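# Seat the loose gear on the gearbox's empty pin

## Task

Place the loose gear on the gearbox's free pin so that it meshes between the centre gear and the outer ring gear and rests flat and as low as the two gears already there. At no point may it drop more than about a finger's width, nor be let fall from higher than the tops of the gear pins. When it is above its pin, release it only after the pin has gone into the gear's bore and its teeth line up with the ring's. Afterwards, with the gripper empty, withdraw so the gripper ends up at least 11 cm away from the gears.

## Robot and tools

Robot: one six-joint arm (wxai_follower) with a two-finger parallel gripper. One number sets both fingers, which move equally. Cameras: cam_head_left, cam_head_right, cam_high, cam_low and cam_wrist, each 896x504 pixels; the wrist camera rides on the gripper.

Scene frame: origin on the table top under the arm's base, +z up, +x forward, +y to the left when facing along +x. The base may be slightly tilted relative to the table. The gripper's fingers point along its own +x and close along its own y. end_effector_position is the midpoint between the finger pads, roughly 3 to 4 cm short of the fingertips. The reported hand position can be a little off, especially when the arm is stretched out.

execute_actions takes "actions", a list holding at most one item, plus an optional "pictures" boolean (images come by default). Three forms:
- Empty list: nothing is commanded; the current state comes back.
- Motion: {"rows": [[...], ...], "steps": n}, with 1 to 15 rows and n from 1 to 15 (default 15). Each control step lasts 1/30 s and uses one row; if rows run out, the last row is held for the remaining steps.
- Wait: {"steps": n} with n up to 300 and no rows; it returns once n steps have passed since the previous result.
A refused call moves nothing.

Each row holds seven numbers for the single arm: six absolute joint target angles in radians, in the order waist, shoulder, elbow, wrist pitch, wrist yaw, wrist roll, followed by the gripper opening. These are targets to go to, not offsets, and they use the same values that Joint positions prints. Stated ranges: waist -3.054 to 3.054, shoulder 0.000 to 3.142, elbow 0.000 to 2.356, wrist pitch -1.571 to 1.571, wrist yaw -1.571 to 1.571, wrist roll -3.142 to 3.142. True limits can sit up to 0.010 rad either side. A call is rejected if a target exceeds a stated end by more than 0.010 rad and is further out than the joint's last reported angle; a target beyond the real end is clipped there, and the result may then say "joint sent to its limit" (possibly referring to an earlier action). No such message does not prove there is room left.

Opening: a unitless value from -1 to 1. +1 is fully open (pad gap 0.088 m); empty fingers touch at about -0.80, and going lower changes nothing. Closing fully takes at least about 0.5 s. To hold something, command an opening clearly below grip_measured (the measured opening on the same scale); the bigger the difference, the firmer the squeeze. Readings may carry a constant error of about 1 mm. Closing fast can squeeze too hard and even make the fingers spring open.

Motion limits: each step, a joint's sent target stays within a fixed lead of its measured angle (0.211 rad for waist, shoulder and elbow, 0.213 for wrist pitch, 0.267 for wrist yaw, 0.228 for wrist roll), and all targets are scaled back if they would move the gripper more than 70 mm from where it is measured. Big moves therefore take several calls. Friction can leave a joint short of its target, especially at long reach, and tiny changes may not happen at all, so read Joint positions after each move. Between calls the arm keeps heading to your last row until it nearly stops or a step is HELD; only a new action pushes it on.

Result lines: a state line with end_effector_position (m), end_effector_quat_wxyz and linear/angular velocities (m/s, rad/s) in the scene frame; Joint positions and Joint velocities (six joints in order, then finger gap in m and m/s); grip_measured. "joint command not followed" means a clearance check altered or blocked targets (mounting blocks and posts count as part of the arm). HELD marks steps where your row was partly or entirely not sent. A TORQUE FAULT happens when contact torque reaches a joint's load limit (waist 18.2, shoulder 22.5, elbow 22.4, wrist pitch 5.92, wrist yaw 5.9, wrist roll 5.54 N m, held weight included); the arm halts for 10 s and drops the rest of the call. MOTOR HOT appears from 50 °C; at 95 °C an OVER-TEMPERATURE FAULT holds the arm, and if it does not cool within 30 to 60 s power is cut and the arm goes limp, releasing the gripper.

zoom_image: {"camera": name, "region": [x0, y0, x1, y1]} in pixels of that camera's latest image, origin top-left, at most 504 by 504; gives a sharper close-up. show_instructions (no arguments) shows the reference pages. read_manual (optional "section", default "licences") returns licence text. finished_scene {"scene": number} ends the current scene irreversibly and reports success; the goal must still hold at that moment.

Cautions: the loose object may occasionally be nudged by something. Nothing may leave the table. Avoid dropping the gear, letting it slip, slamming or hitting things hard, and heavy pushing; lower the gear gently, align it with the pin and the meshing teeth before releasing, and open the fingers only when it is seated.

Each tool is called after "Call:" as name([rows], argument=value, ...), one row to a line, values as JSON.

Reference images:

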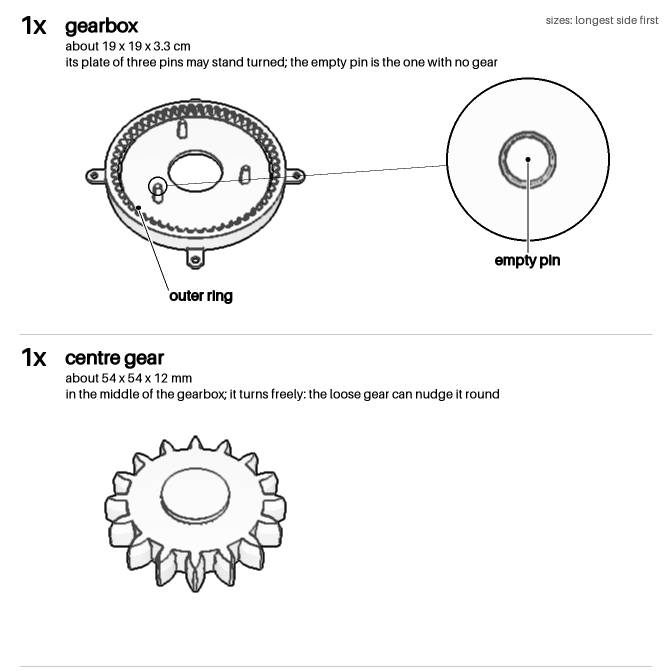

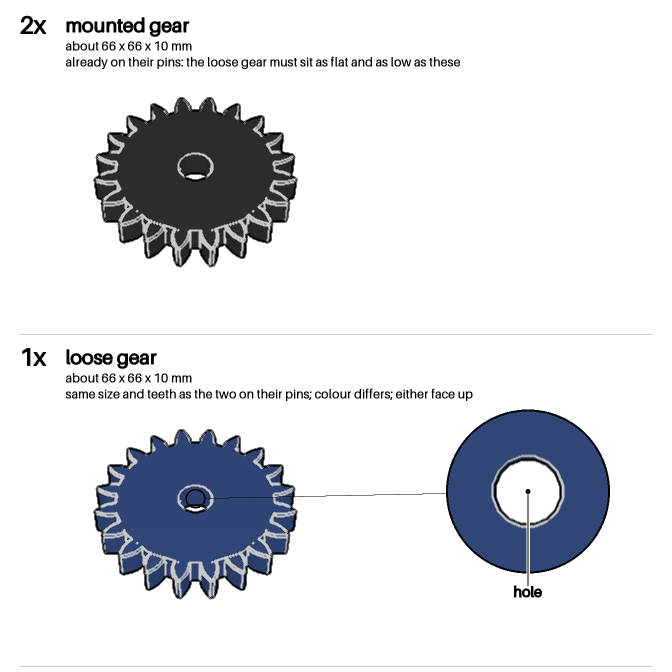

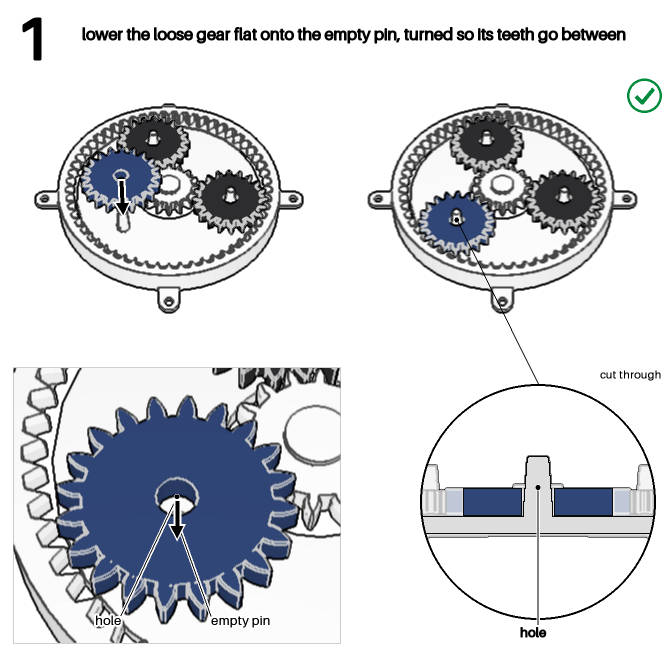

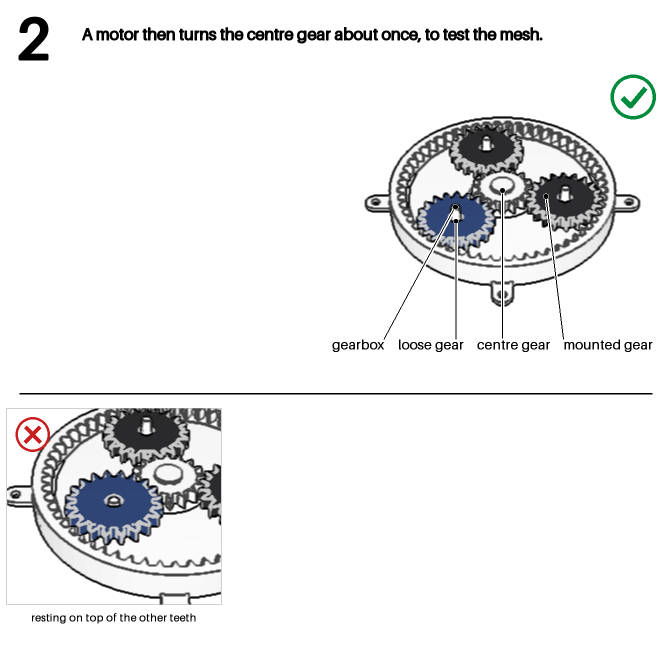

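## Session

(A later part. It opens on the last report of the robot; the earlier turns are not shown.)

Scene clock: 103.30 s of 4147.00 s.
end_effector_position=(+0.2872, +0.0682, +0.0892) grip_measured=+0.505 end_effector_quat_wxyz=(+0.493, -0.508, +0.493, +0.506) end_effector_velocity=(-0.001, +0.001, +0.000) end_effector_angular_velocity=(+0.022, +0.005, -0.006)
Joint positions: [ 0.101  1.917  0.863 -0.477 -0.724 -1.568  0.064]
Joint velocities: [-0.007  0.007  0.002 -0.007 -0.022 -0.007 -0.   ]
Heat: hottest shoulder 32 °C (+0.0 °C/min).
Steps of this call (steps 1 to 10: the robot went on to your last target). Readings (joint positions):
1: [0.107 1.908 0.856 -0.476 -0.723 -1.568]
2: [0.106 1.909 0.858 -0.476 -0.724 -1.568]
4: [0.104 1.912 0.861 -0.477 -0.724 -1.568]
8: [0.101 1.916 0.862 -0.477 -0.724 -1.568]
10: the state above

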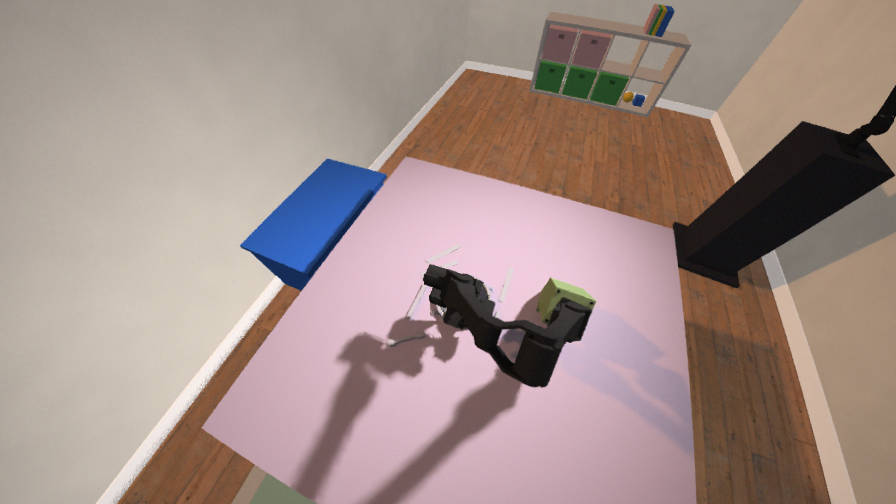

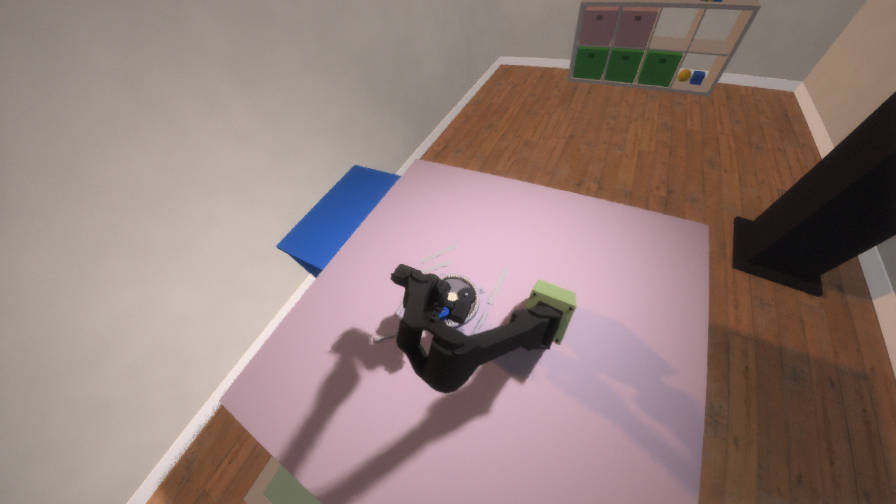

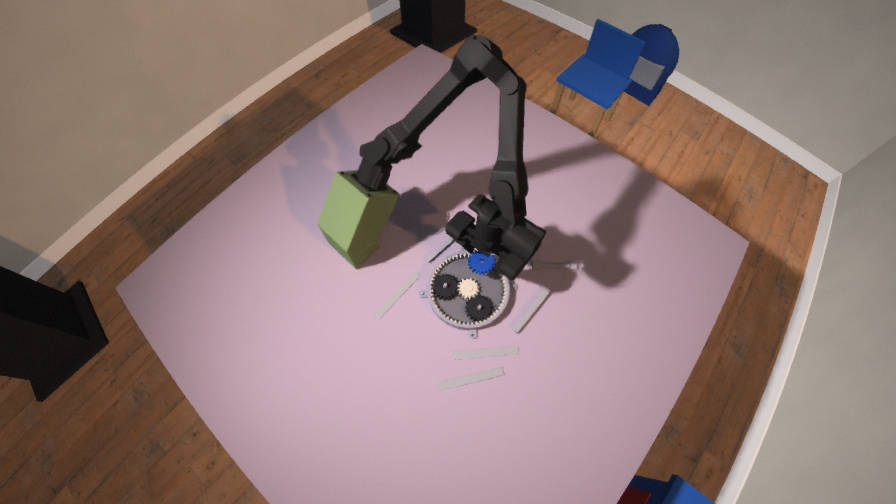

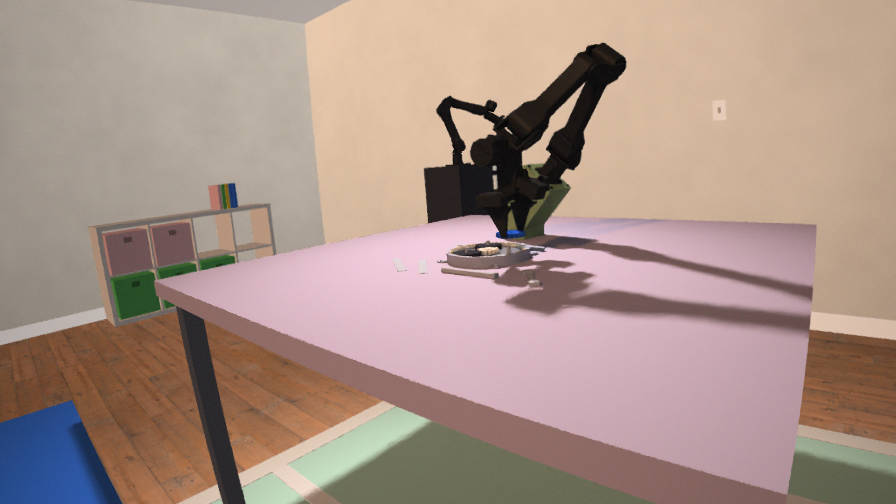

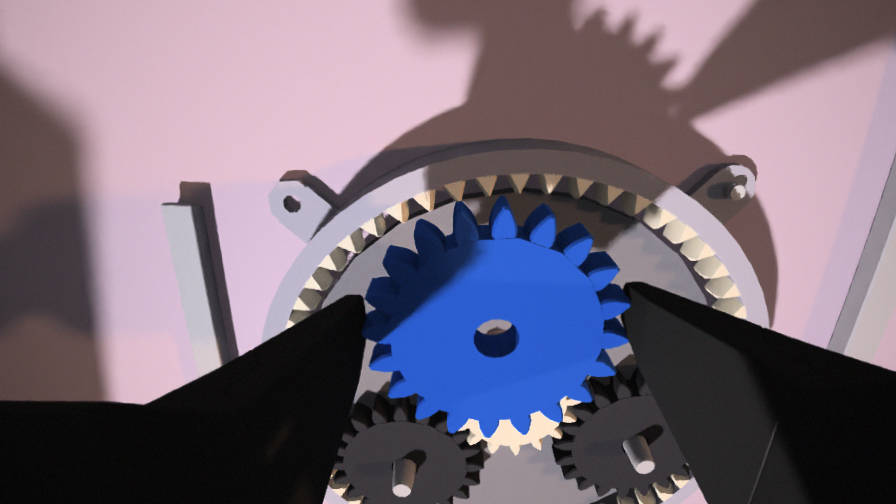

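Call:
execute_actions([
  {"rows":[[0.114,1.94,0.87,-0.448,-0.727,-1.57,0.3],[0.114,1.94,0.87,-0.448,-0.727,-1.57,0.3],[0.114,1.94,0.87,-0.448,-0.727,-1.57,0.3],[0.134,1.953,0.869,-0.416,-0.726,-1.57,0.3]],"steps":15},
])

Scene clock: 112.07 s of 4147.00 s.
end_effector_position=(+0.2915, +0.0710, +0.0782) grip_measured=+0.507 end_effector_quat_wxyz=(+0.483, -0.519, +0.480, +0.517) end_effector_velocity=(-0.004, +0.003, -0.003) end_effector_angular_velocity=(+0.021, +0.019, +0.016)
Joint positions: [ 0.132  1.943  0.864 -0.419 -0.725 -1.568  0.064]
Joint velocities: [ 0.007  0.007 -0.002 -0.007 -0.022 -0.022  0.   ]
Heat: hottest waist 32 °C (+0.0 °C/min).
Steps of this call (steps 1 to 30: the robot went on to your last target; steps 31 to 248: nothing new was sent; steps 249 to 263: all 15 steps of this action). Readings (joint positions):
249: [0.100 1.920 0.864 -0.476 -0.725 -1.568]
250: [0.102 1.922 0.864 -0.469 -0.725 -1.568]
252: [0.107 1.927 0.864 -0.456 -0.725 -1.568]
256: [0.127 1.939 0.864 -0.431 -0.725 -1.568]
263: the state above

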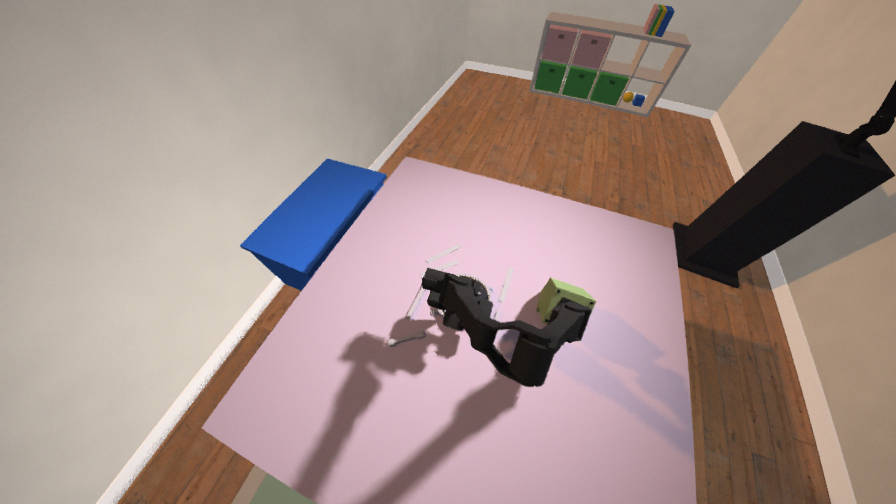

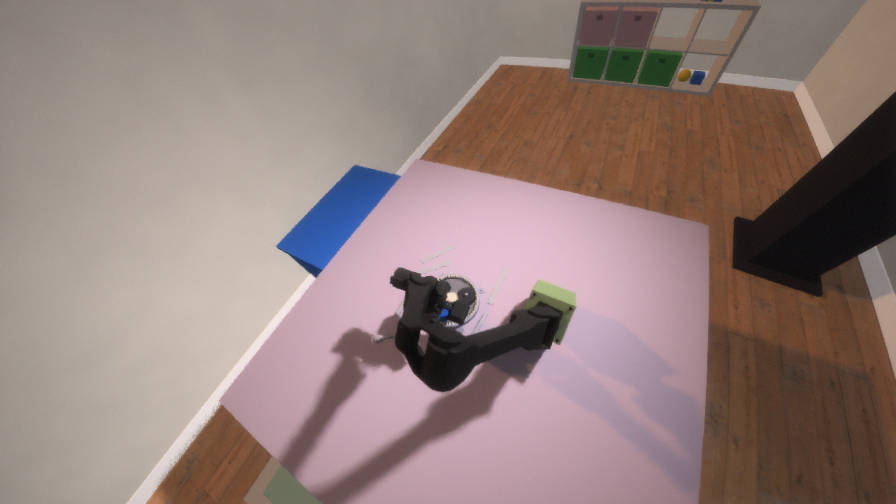

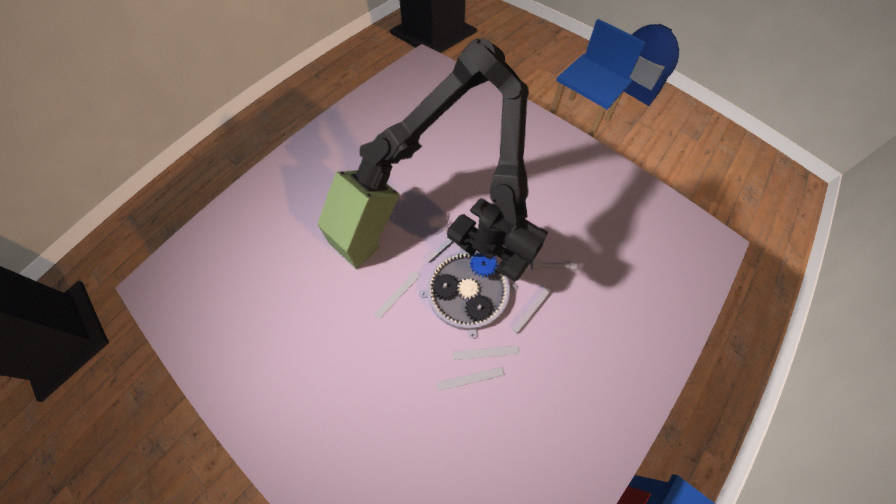

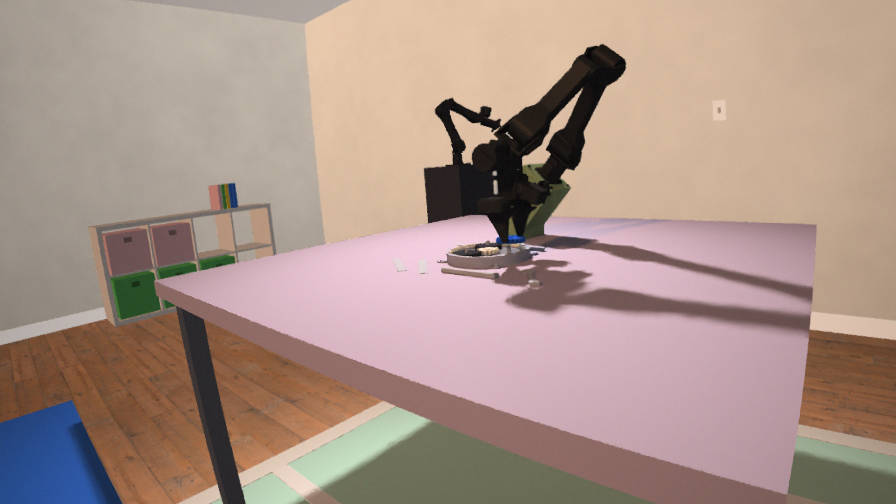

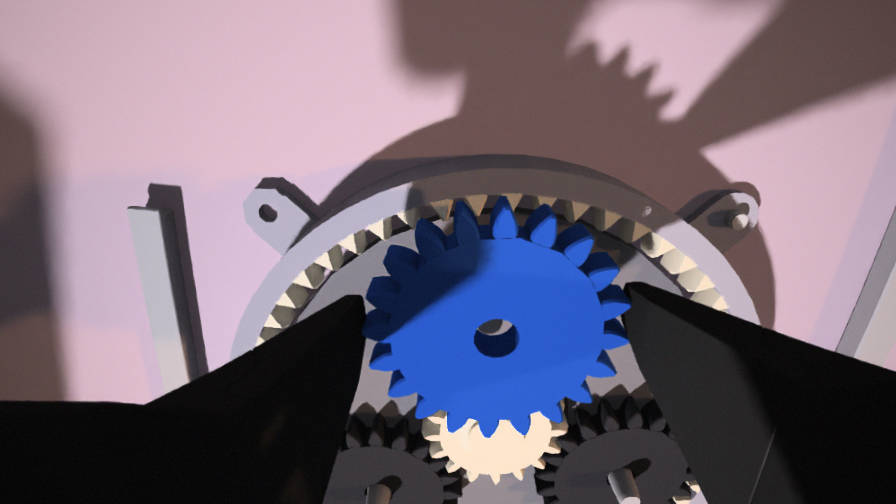

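Call:
zoom_image(camera="cam_wrist", region=[400,180,620,400])

Call:
zoom_image(camera="cam_low", region=[430,200,580,280])

Region (400, 180, 620, 400) of cam_wrist's 896x504 image, scaled by 2.291, with more detail than that image has.

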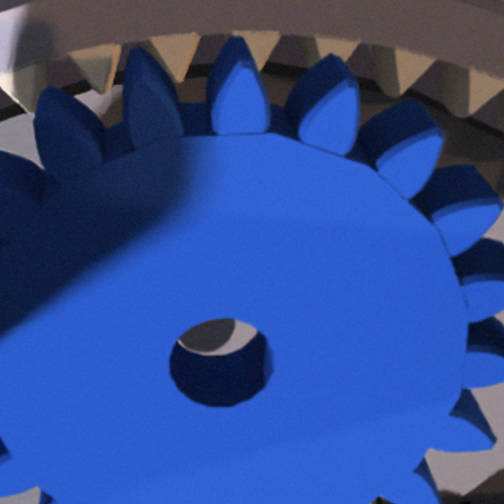

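Region (430, 200, 580, 280) of cam_low's 896x504 image, scaled by 3.360, with more detail than that image has; it fills the top 269 rows of this view, and the rest is white.

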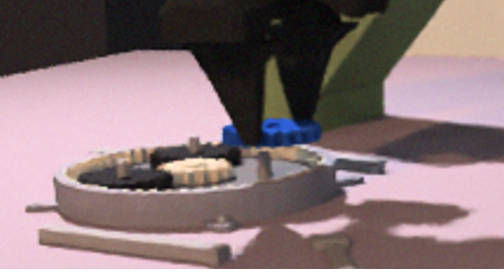

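Call:
execute_actions([
  {"rows":[[0.15,1.968,0.8615,-0.379,-0.725,-1.57,0.3]],"steps":15},
])

Call:
zoom_image(camera="cam_wrist", region=[400,180,620,400])

Call:
zoom_image(camera="cam_low", region=[430,200,580,280])

Scene clock: 122.70 s of 4147.00 s.
end_effector_position=(+0.2945, +0.0727, +0.0720) grip_measured=+0.502 end_effector_quat_wxyz=(-0.477, +0.527, -0.470, -0.523) end_effector_velocity=(-0.003, +0.001, -0.001) end_effector_angular_velocity=(+0.007, +0.012, -0.013)
Joint positions: [ 0.149  1.958  0.864 -0.381 -0.725 -1.568  0.064]
Joint velocities: [ 0.002  0.002 -0.002 -0.007 -0.007  0.007 -0.   ]
Heat: hottest waist 33 °C (+1.0 °C/min).
Steps of this call (steps 1 to 15: the robot went on to your last target; steps 16 to 304: nothing new was sent; steps 305 to 319: all 15 steps of this action). Readings (joint positions):
305: [0.134 1.946 0.864 -0.413 -0.725 -1.568]
306: [0.137 1.948 0.864 -0.404 -0.725 -1.568]
308: [0.143 1.952 0.864 -0.394 -0.725 -1.568]
312: [0.148 1.957 0.864 -0.385 -0.725 -1.568]
319: the state above

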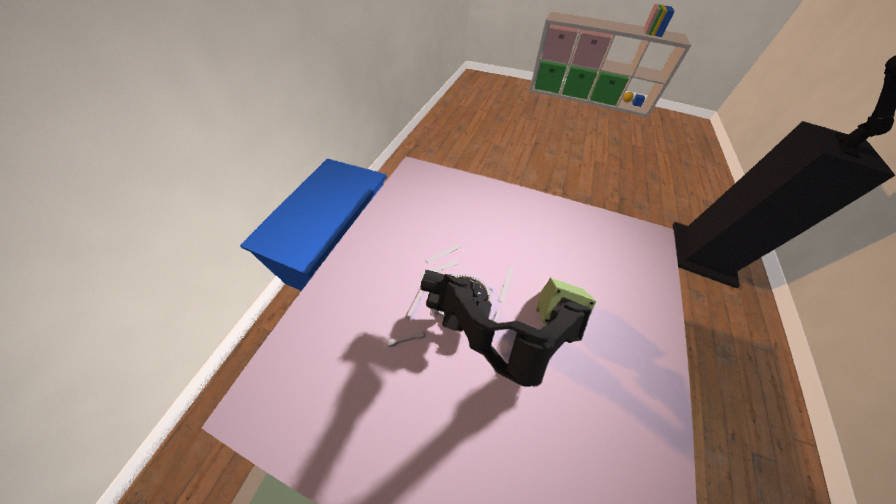

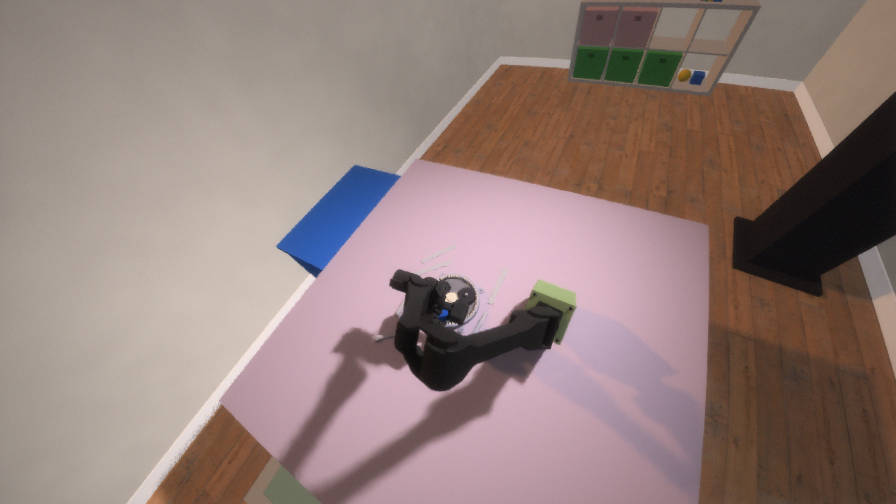

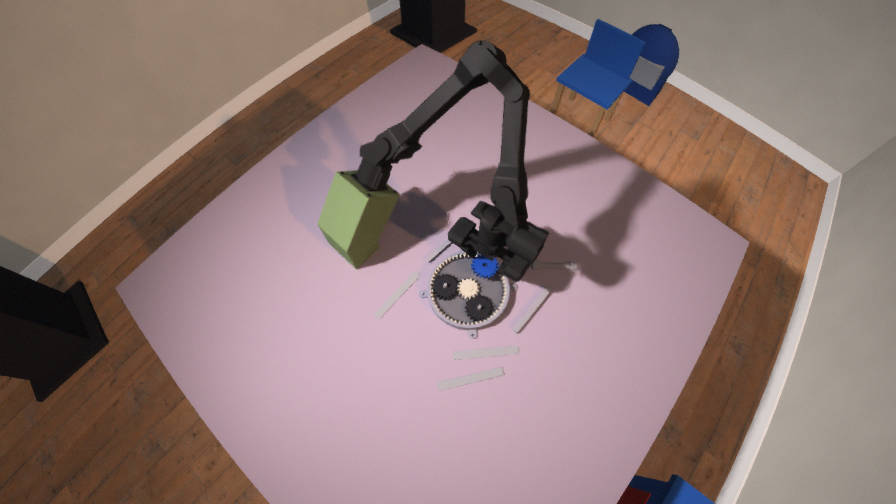

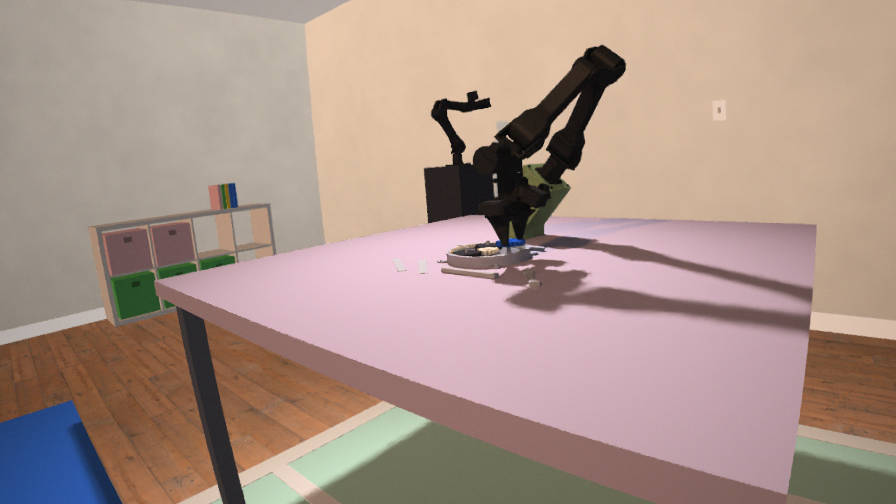

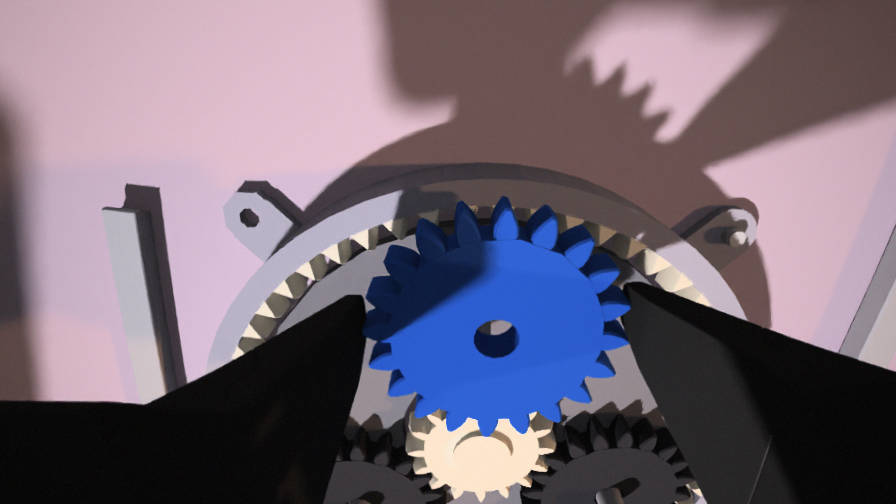

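Region (400, 180, 620, 400) of cam_wrist's 896x504 image, scaled by 2.291, with more detail than that image has.

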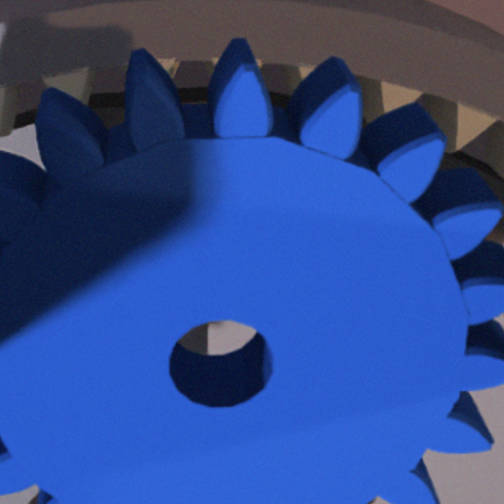

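Region (430, 200, 580, 280) of cam_low's 896x504 image, scaled by 3.360, with more detail than that image has; it fills the top 269 rows of this view, and the rest is white.

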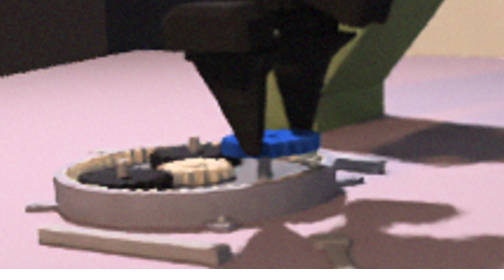

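Call:
execute_actions([
  {"rows":[[0.139,1.967,0.836,-0.368,-0.726,-1.57,0.3]],"steps":15},
])

Call:
zoom_image(camera="cam_wrist", region=[400,180,620,400])

Call:
zoom_image(camera="cam_low", region=[430,200,580,280])

Scene clock: 135.00 s of 4147.00 s.
end_effector_position=(+0.2890, +0.0685, +0.0702) grip_measured=+0.502 end_effector_quat_wxyz=(-0.479, +0.523, -0.474, -0.521) end_effector_velocity=(-0.000, -0.001, +0.001) end_effector_angular_velocity=(+0.007, -0.006, +0.018)
Joint positions: [ 0.144  1.96   0.843 -0.369 -0.726 -1.569  0.064]
Joint velocities: [-0.007 -0.002 -0.007  0.007 -0.007 -0.022  0.   ]
Heat: hottest waist 33 °C (+2.0 °C/min).
Steps of this call (steps 1 to 15: the robot went on to your last target; steps 16 to 354: nothing new was sent; steps 355 to 369: all 15 steps of this action). Readings (joint positions):
355: [0.150 1.960 0.862 -0.378 -0.725 -1.568]
356: [0.150 1.960 0.859 -0.375 -0.725 -1.568]
358: [0.148 1.960 0.851 -0.374 -0.725 -1.569]
362: [0.145 1.960 0.845 -0.371 -0.726 -1.569]
369: the state above

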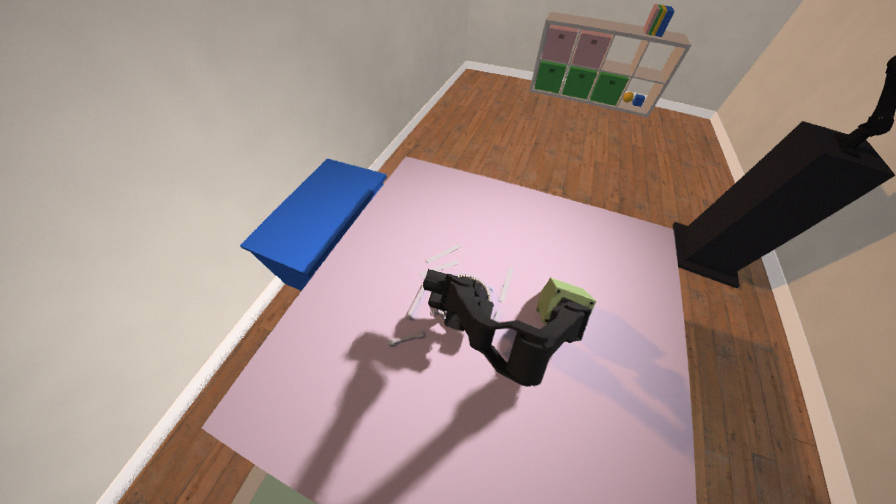

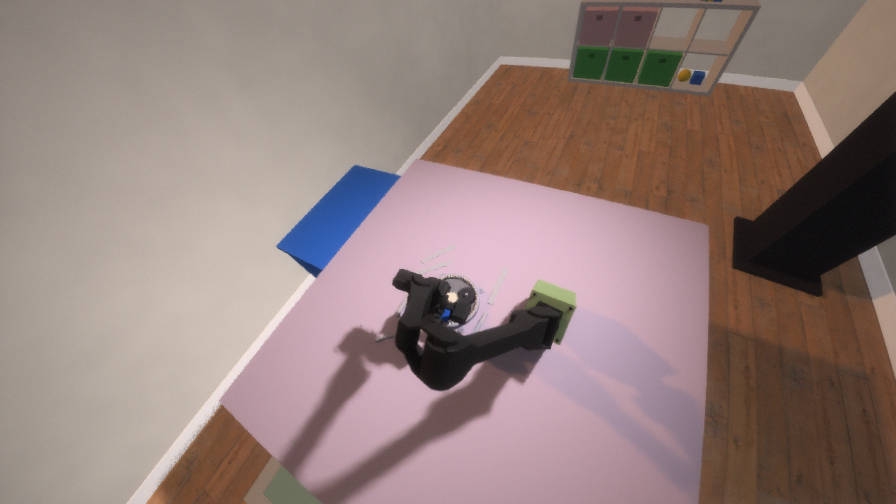

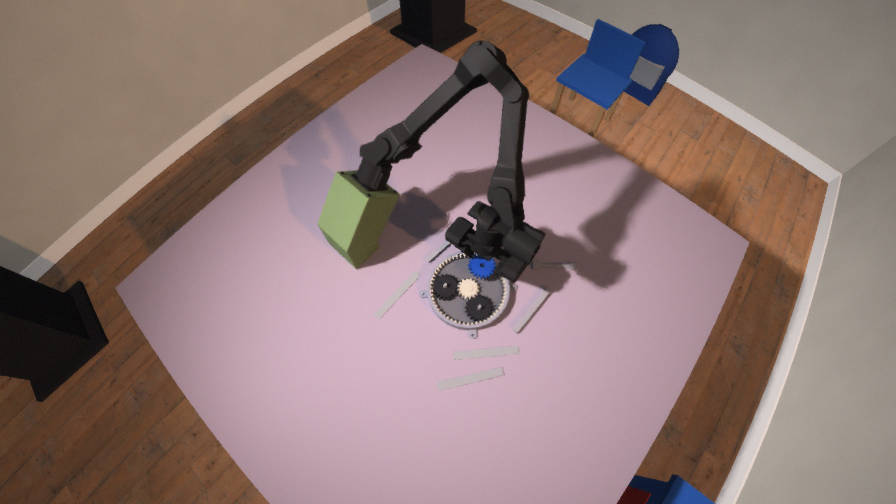

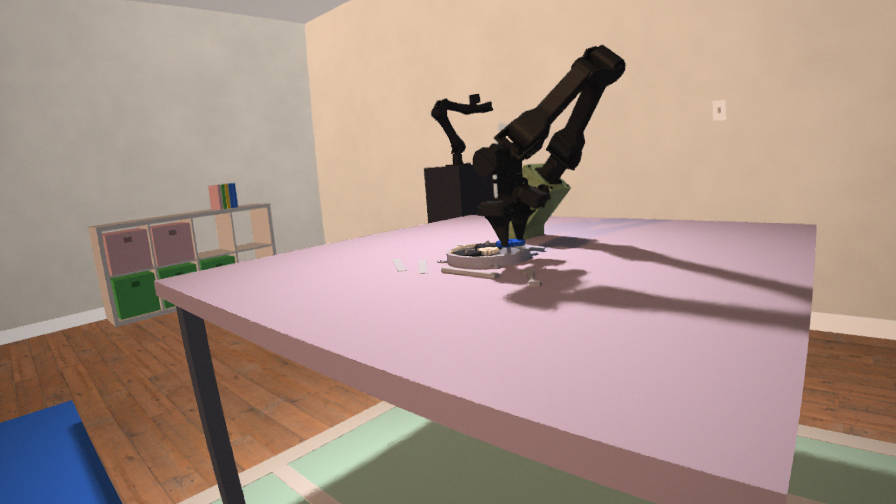

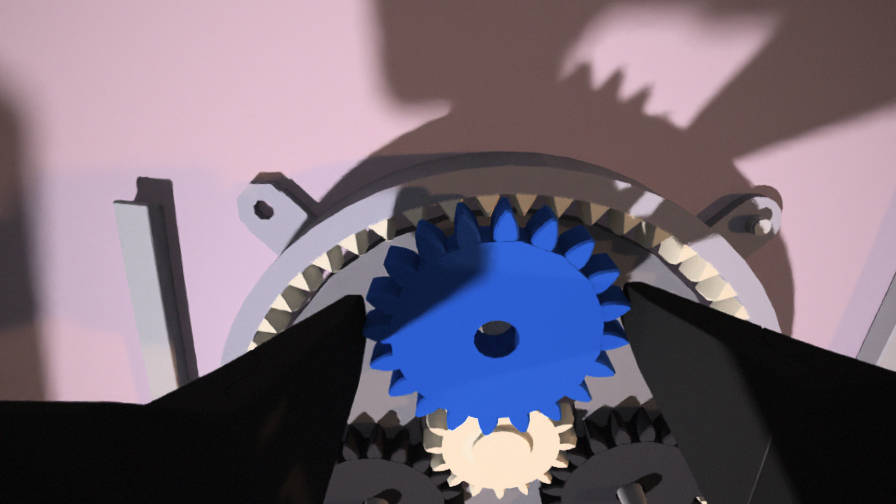

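Region (400, 180, 620, 400) of cam_wrist's 896x504 image, scaled by 2.291, with more detail than that image has.

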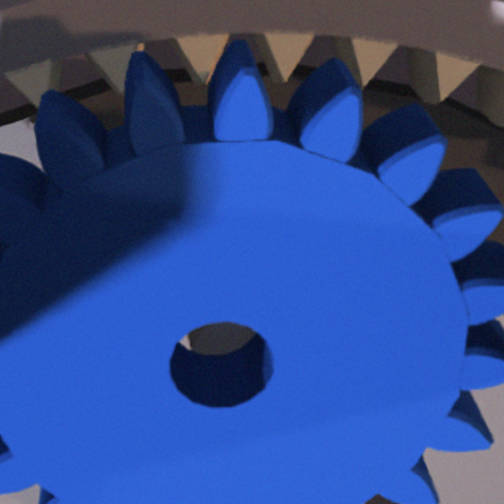

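Region (430, 200, 580, 280) of cam_low's 896x504 image, scaled by 3.360, with more detail than that image has; it fills the top 269 rows of this view, and the rest is white.

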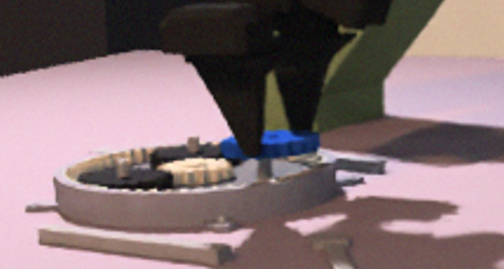

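Call:
execute_actions([
  {"rows":[[0.15,1.975,0.833,-0.352,-0.725,-1.57,0.3],[0.15,1.975,0.833,-0.352,-0.725,-1.57,0.3],[0.15,1.975,0.833,-0.352,-0.725,-1.57,0.3],[0.15,1.975,0.833,-0.352,-0.725,-1.57,0.3],[0.159,1.982,0.830,-0.337,-0.725,-1.57,0.3]],"steps":15},
])

Call:
zoom_image(camera="cam_wrist", region=[400,180,620,400])

Scene clock: 141.30 s of 4147.00 s.
end_effector_position=(+0.2919, +0.0674, +0.0696) grip_measured=+0.502 end_effector_quat_wxyz=(-0.479, +0.531, -0.467, -0.520) end_effector_velocity=(+0.000, -0.001, +0.001) end_effector_angular_velocity=(+0.007, +0.001, -0.003)
Joint positions: [ 0.142  1.961  0.837 -0.341 -0.724 -1.569  0.064]
Joint velocities: [-0.007  0.002  0.002 -0.007 -0.007 -0.007 -0.   ]
Heat: hottest waist 34 °C (+3.0 °C/min).
Steps of this call (steps 1 to 15: the robot went on to your last target; steps 16 to 174: nothing new was sent; steps 175 to 189: all 15 steps of this action). Readings (joint positions):
175: [0.142 1.960 0.840 -0.368 -0.726 -1.569]
176: [0.142 1.960 0.840 -0.366 -0.726 -1.569]
178: [0.142 1.960 0.839 -0.361 -0.726 -1.569]
182: [0.142 1.961 0.837 -0.350 -0.725 -1.569]
189: the state above

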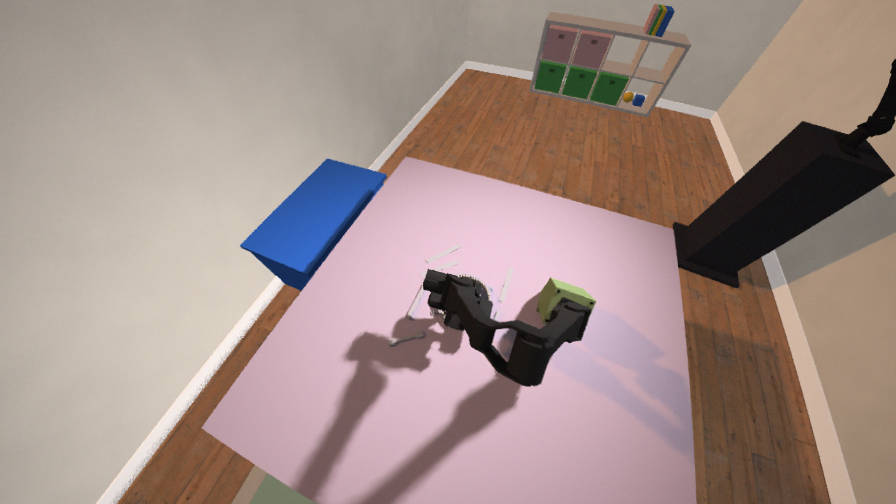

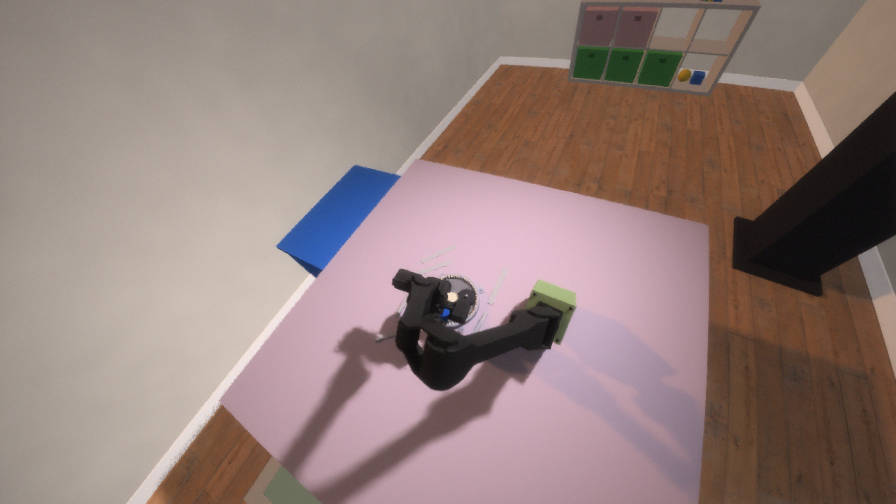

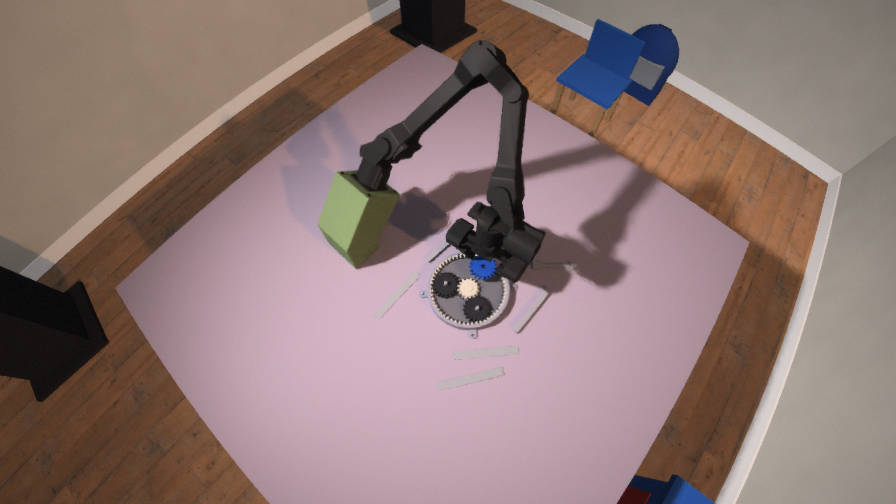

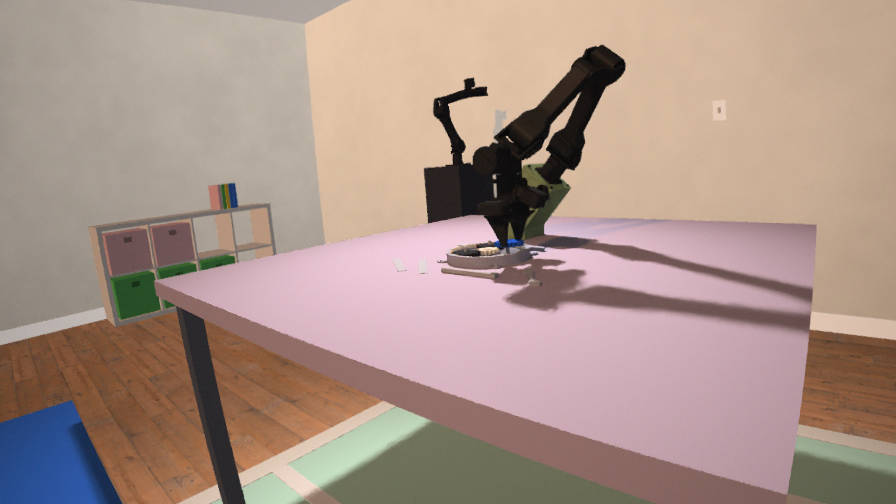

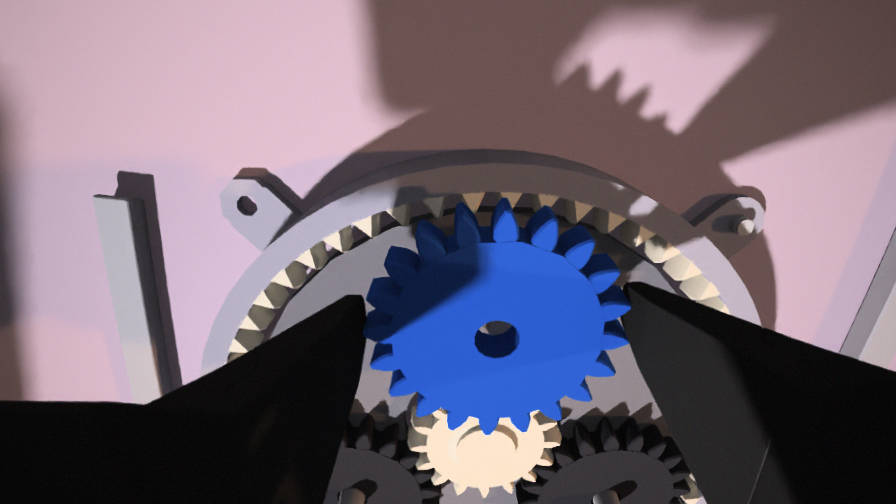

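Region (400, 180, 620, 400) of cam_wrist's 896x504 image, scaled by 2.291, with more detail than that image has.

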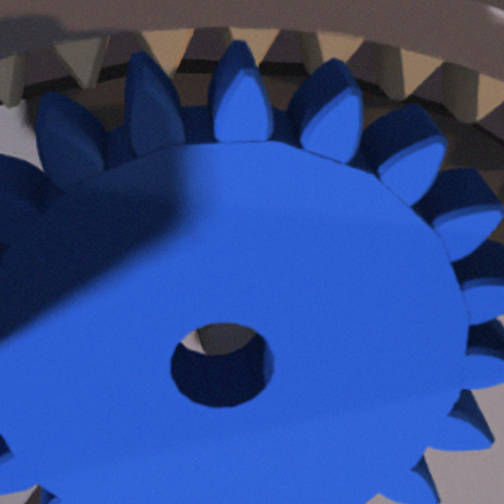

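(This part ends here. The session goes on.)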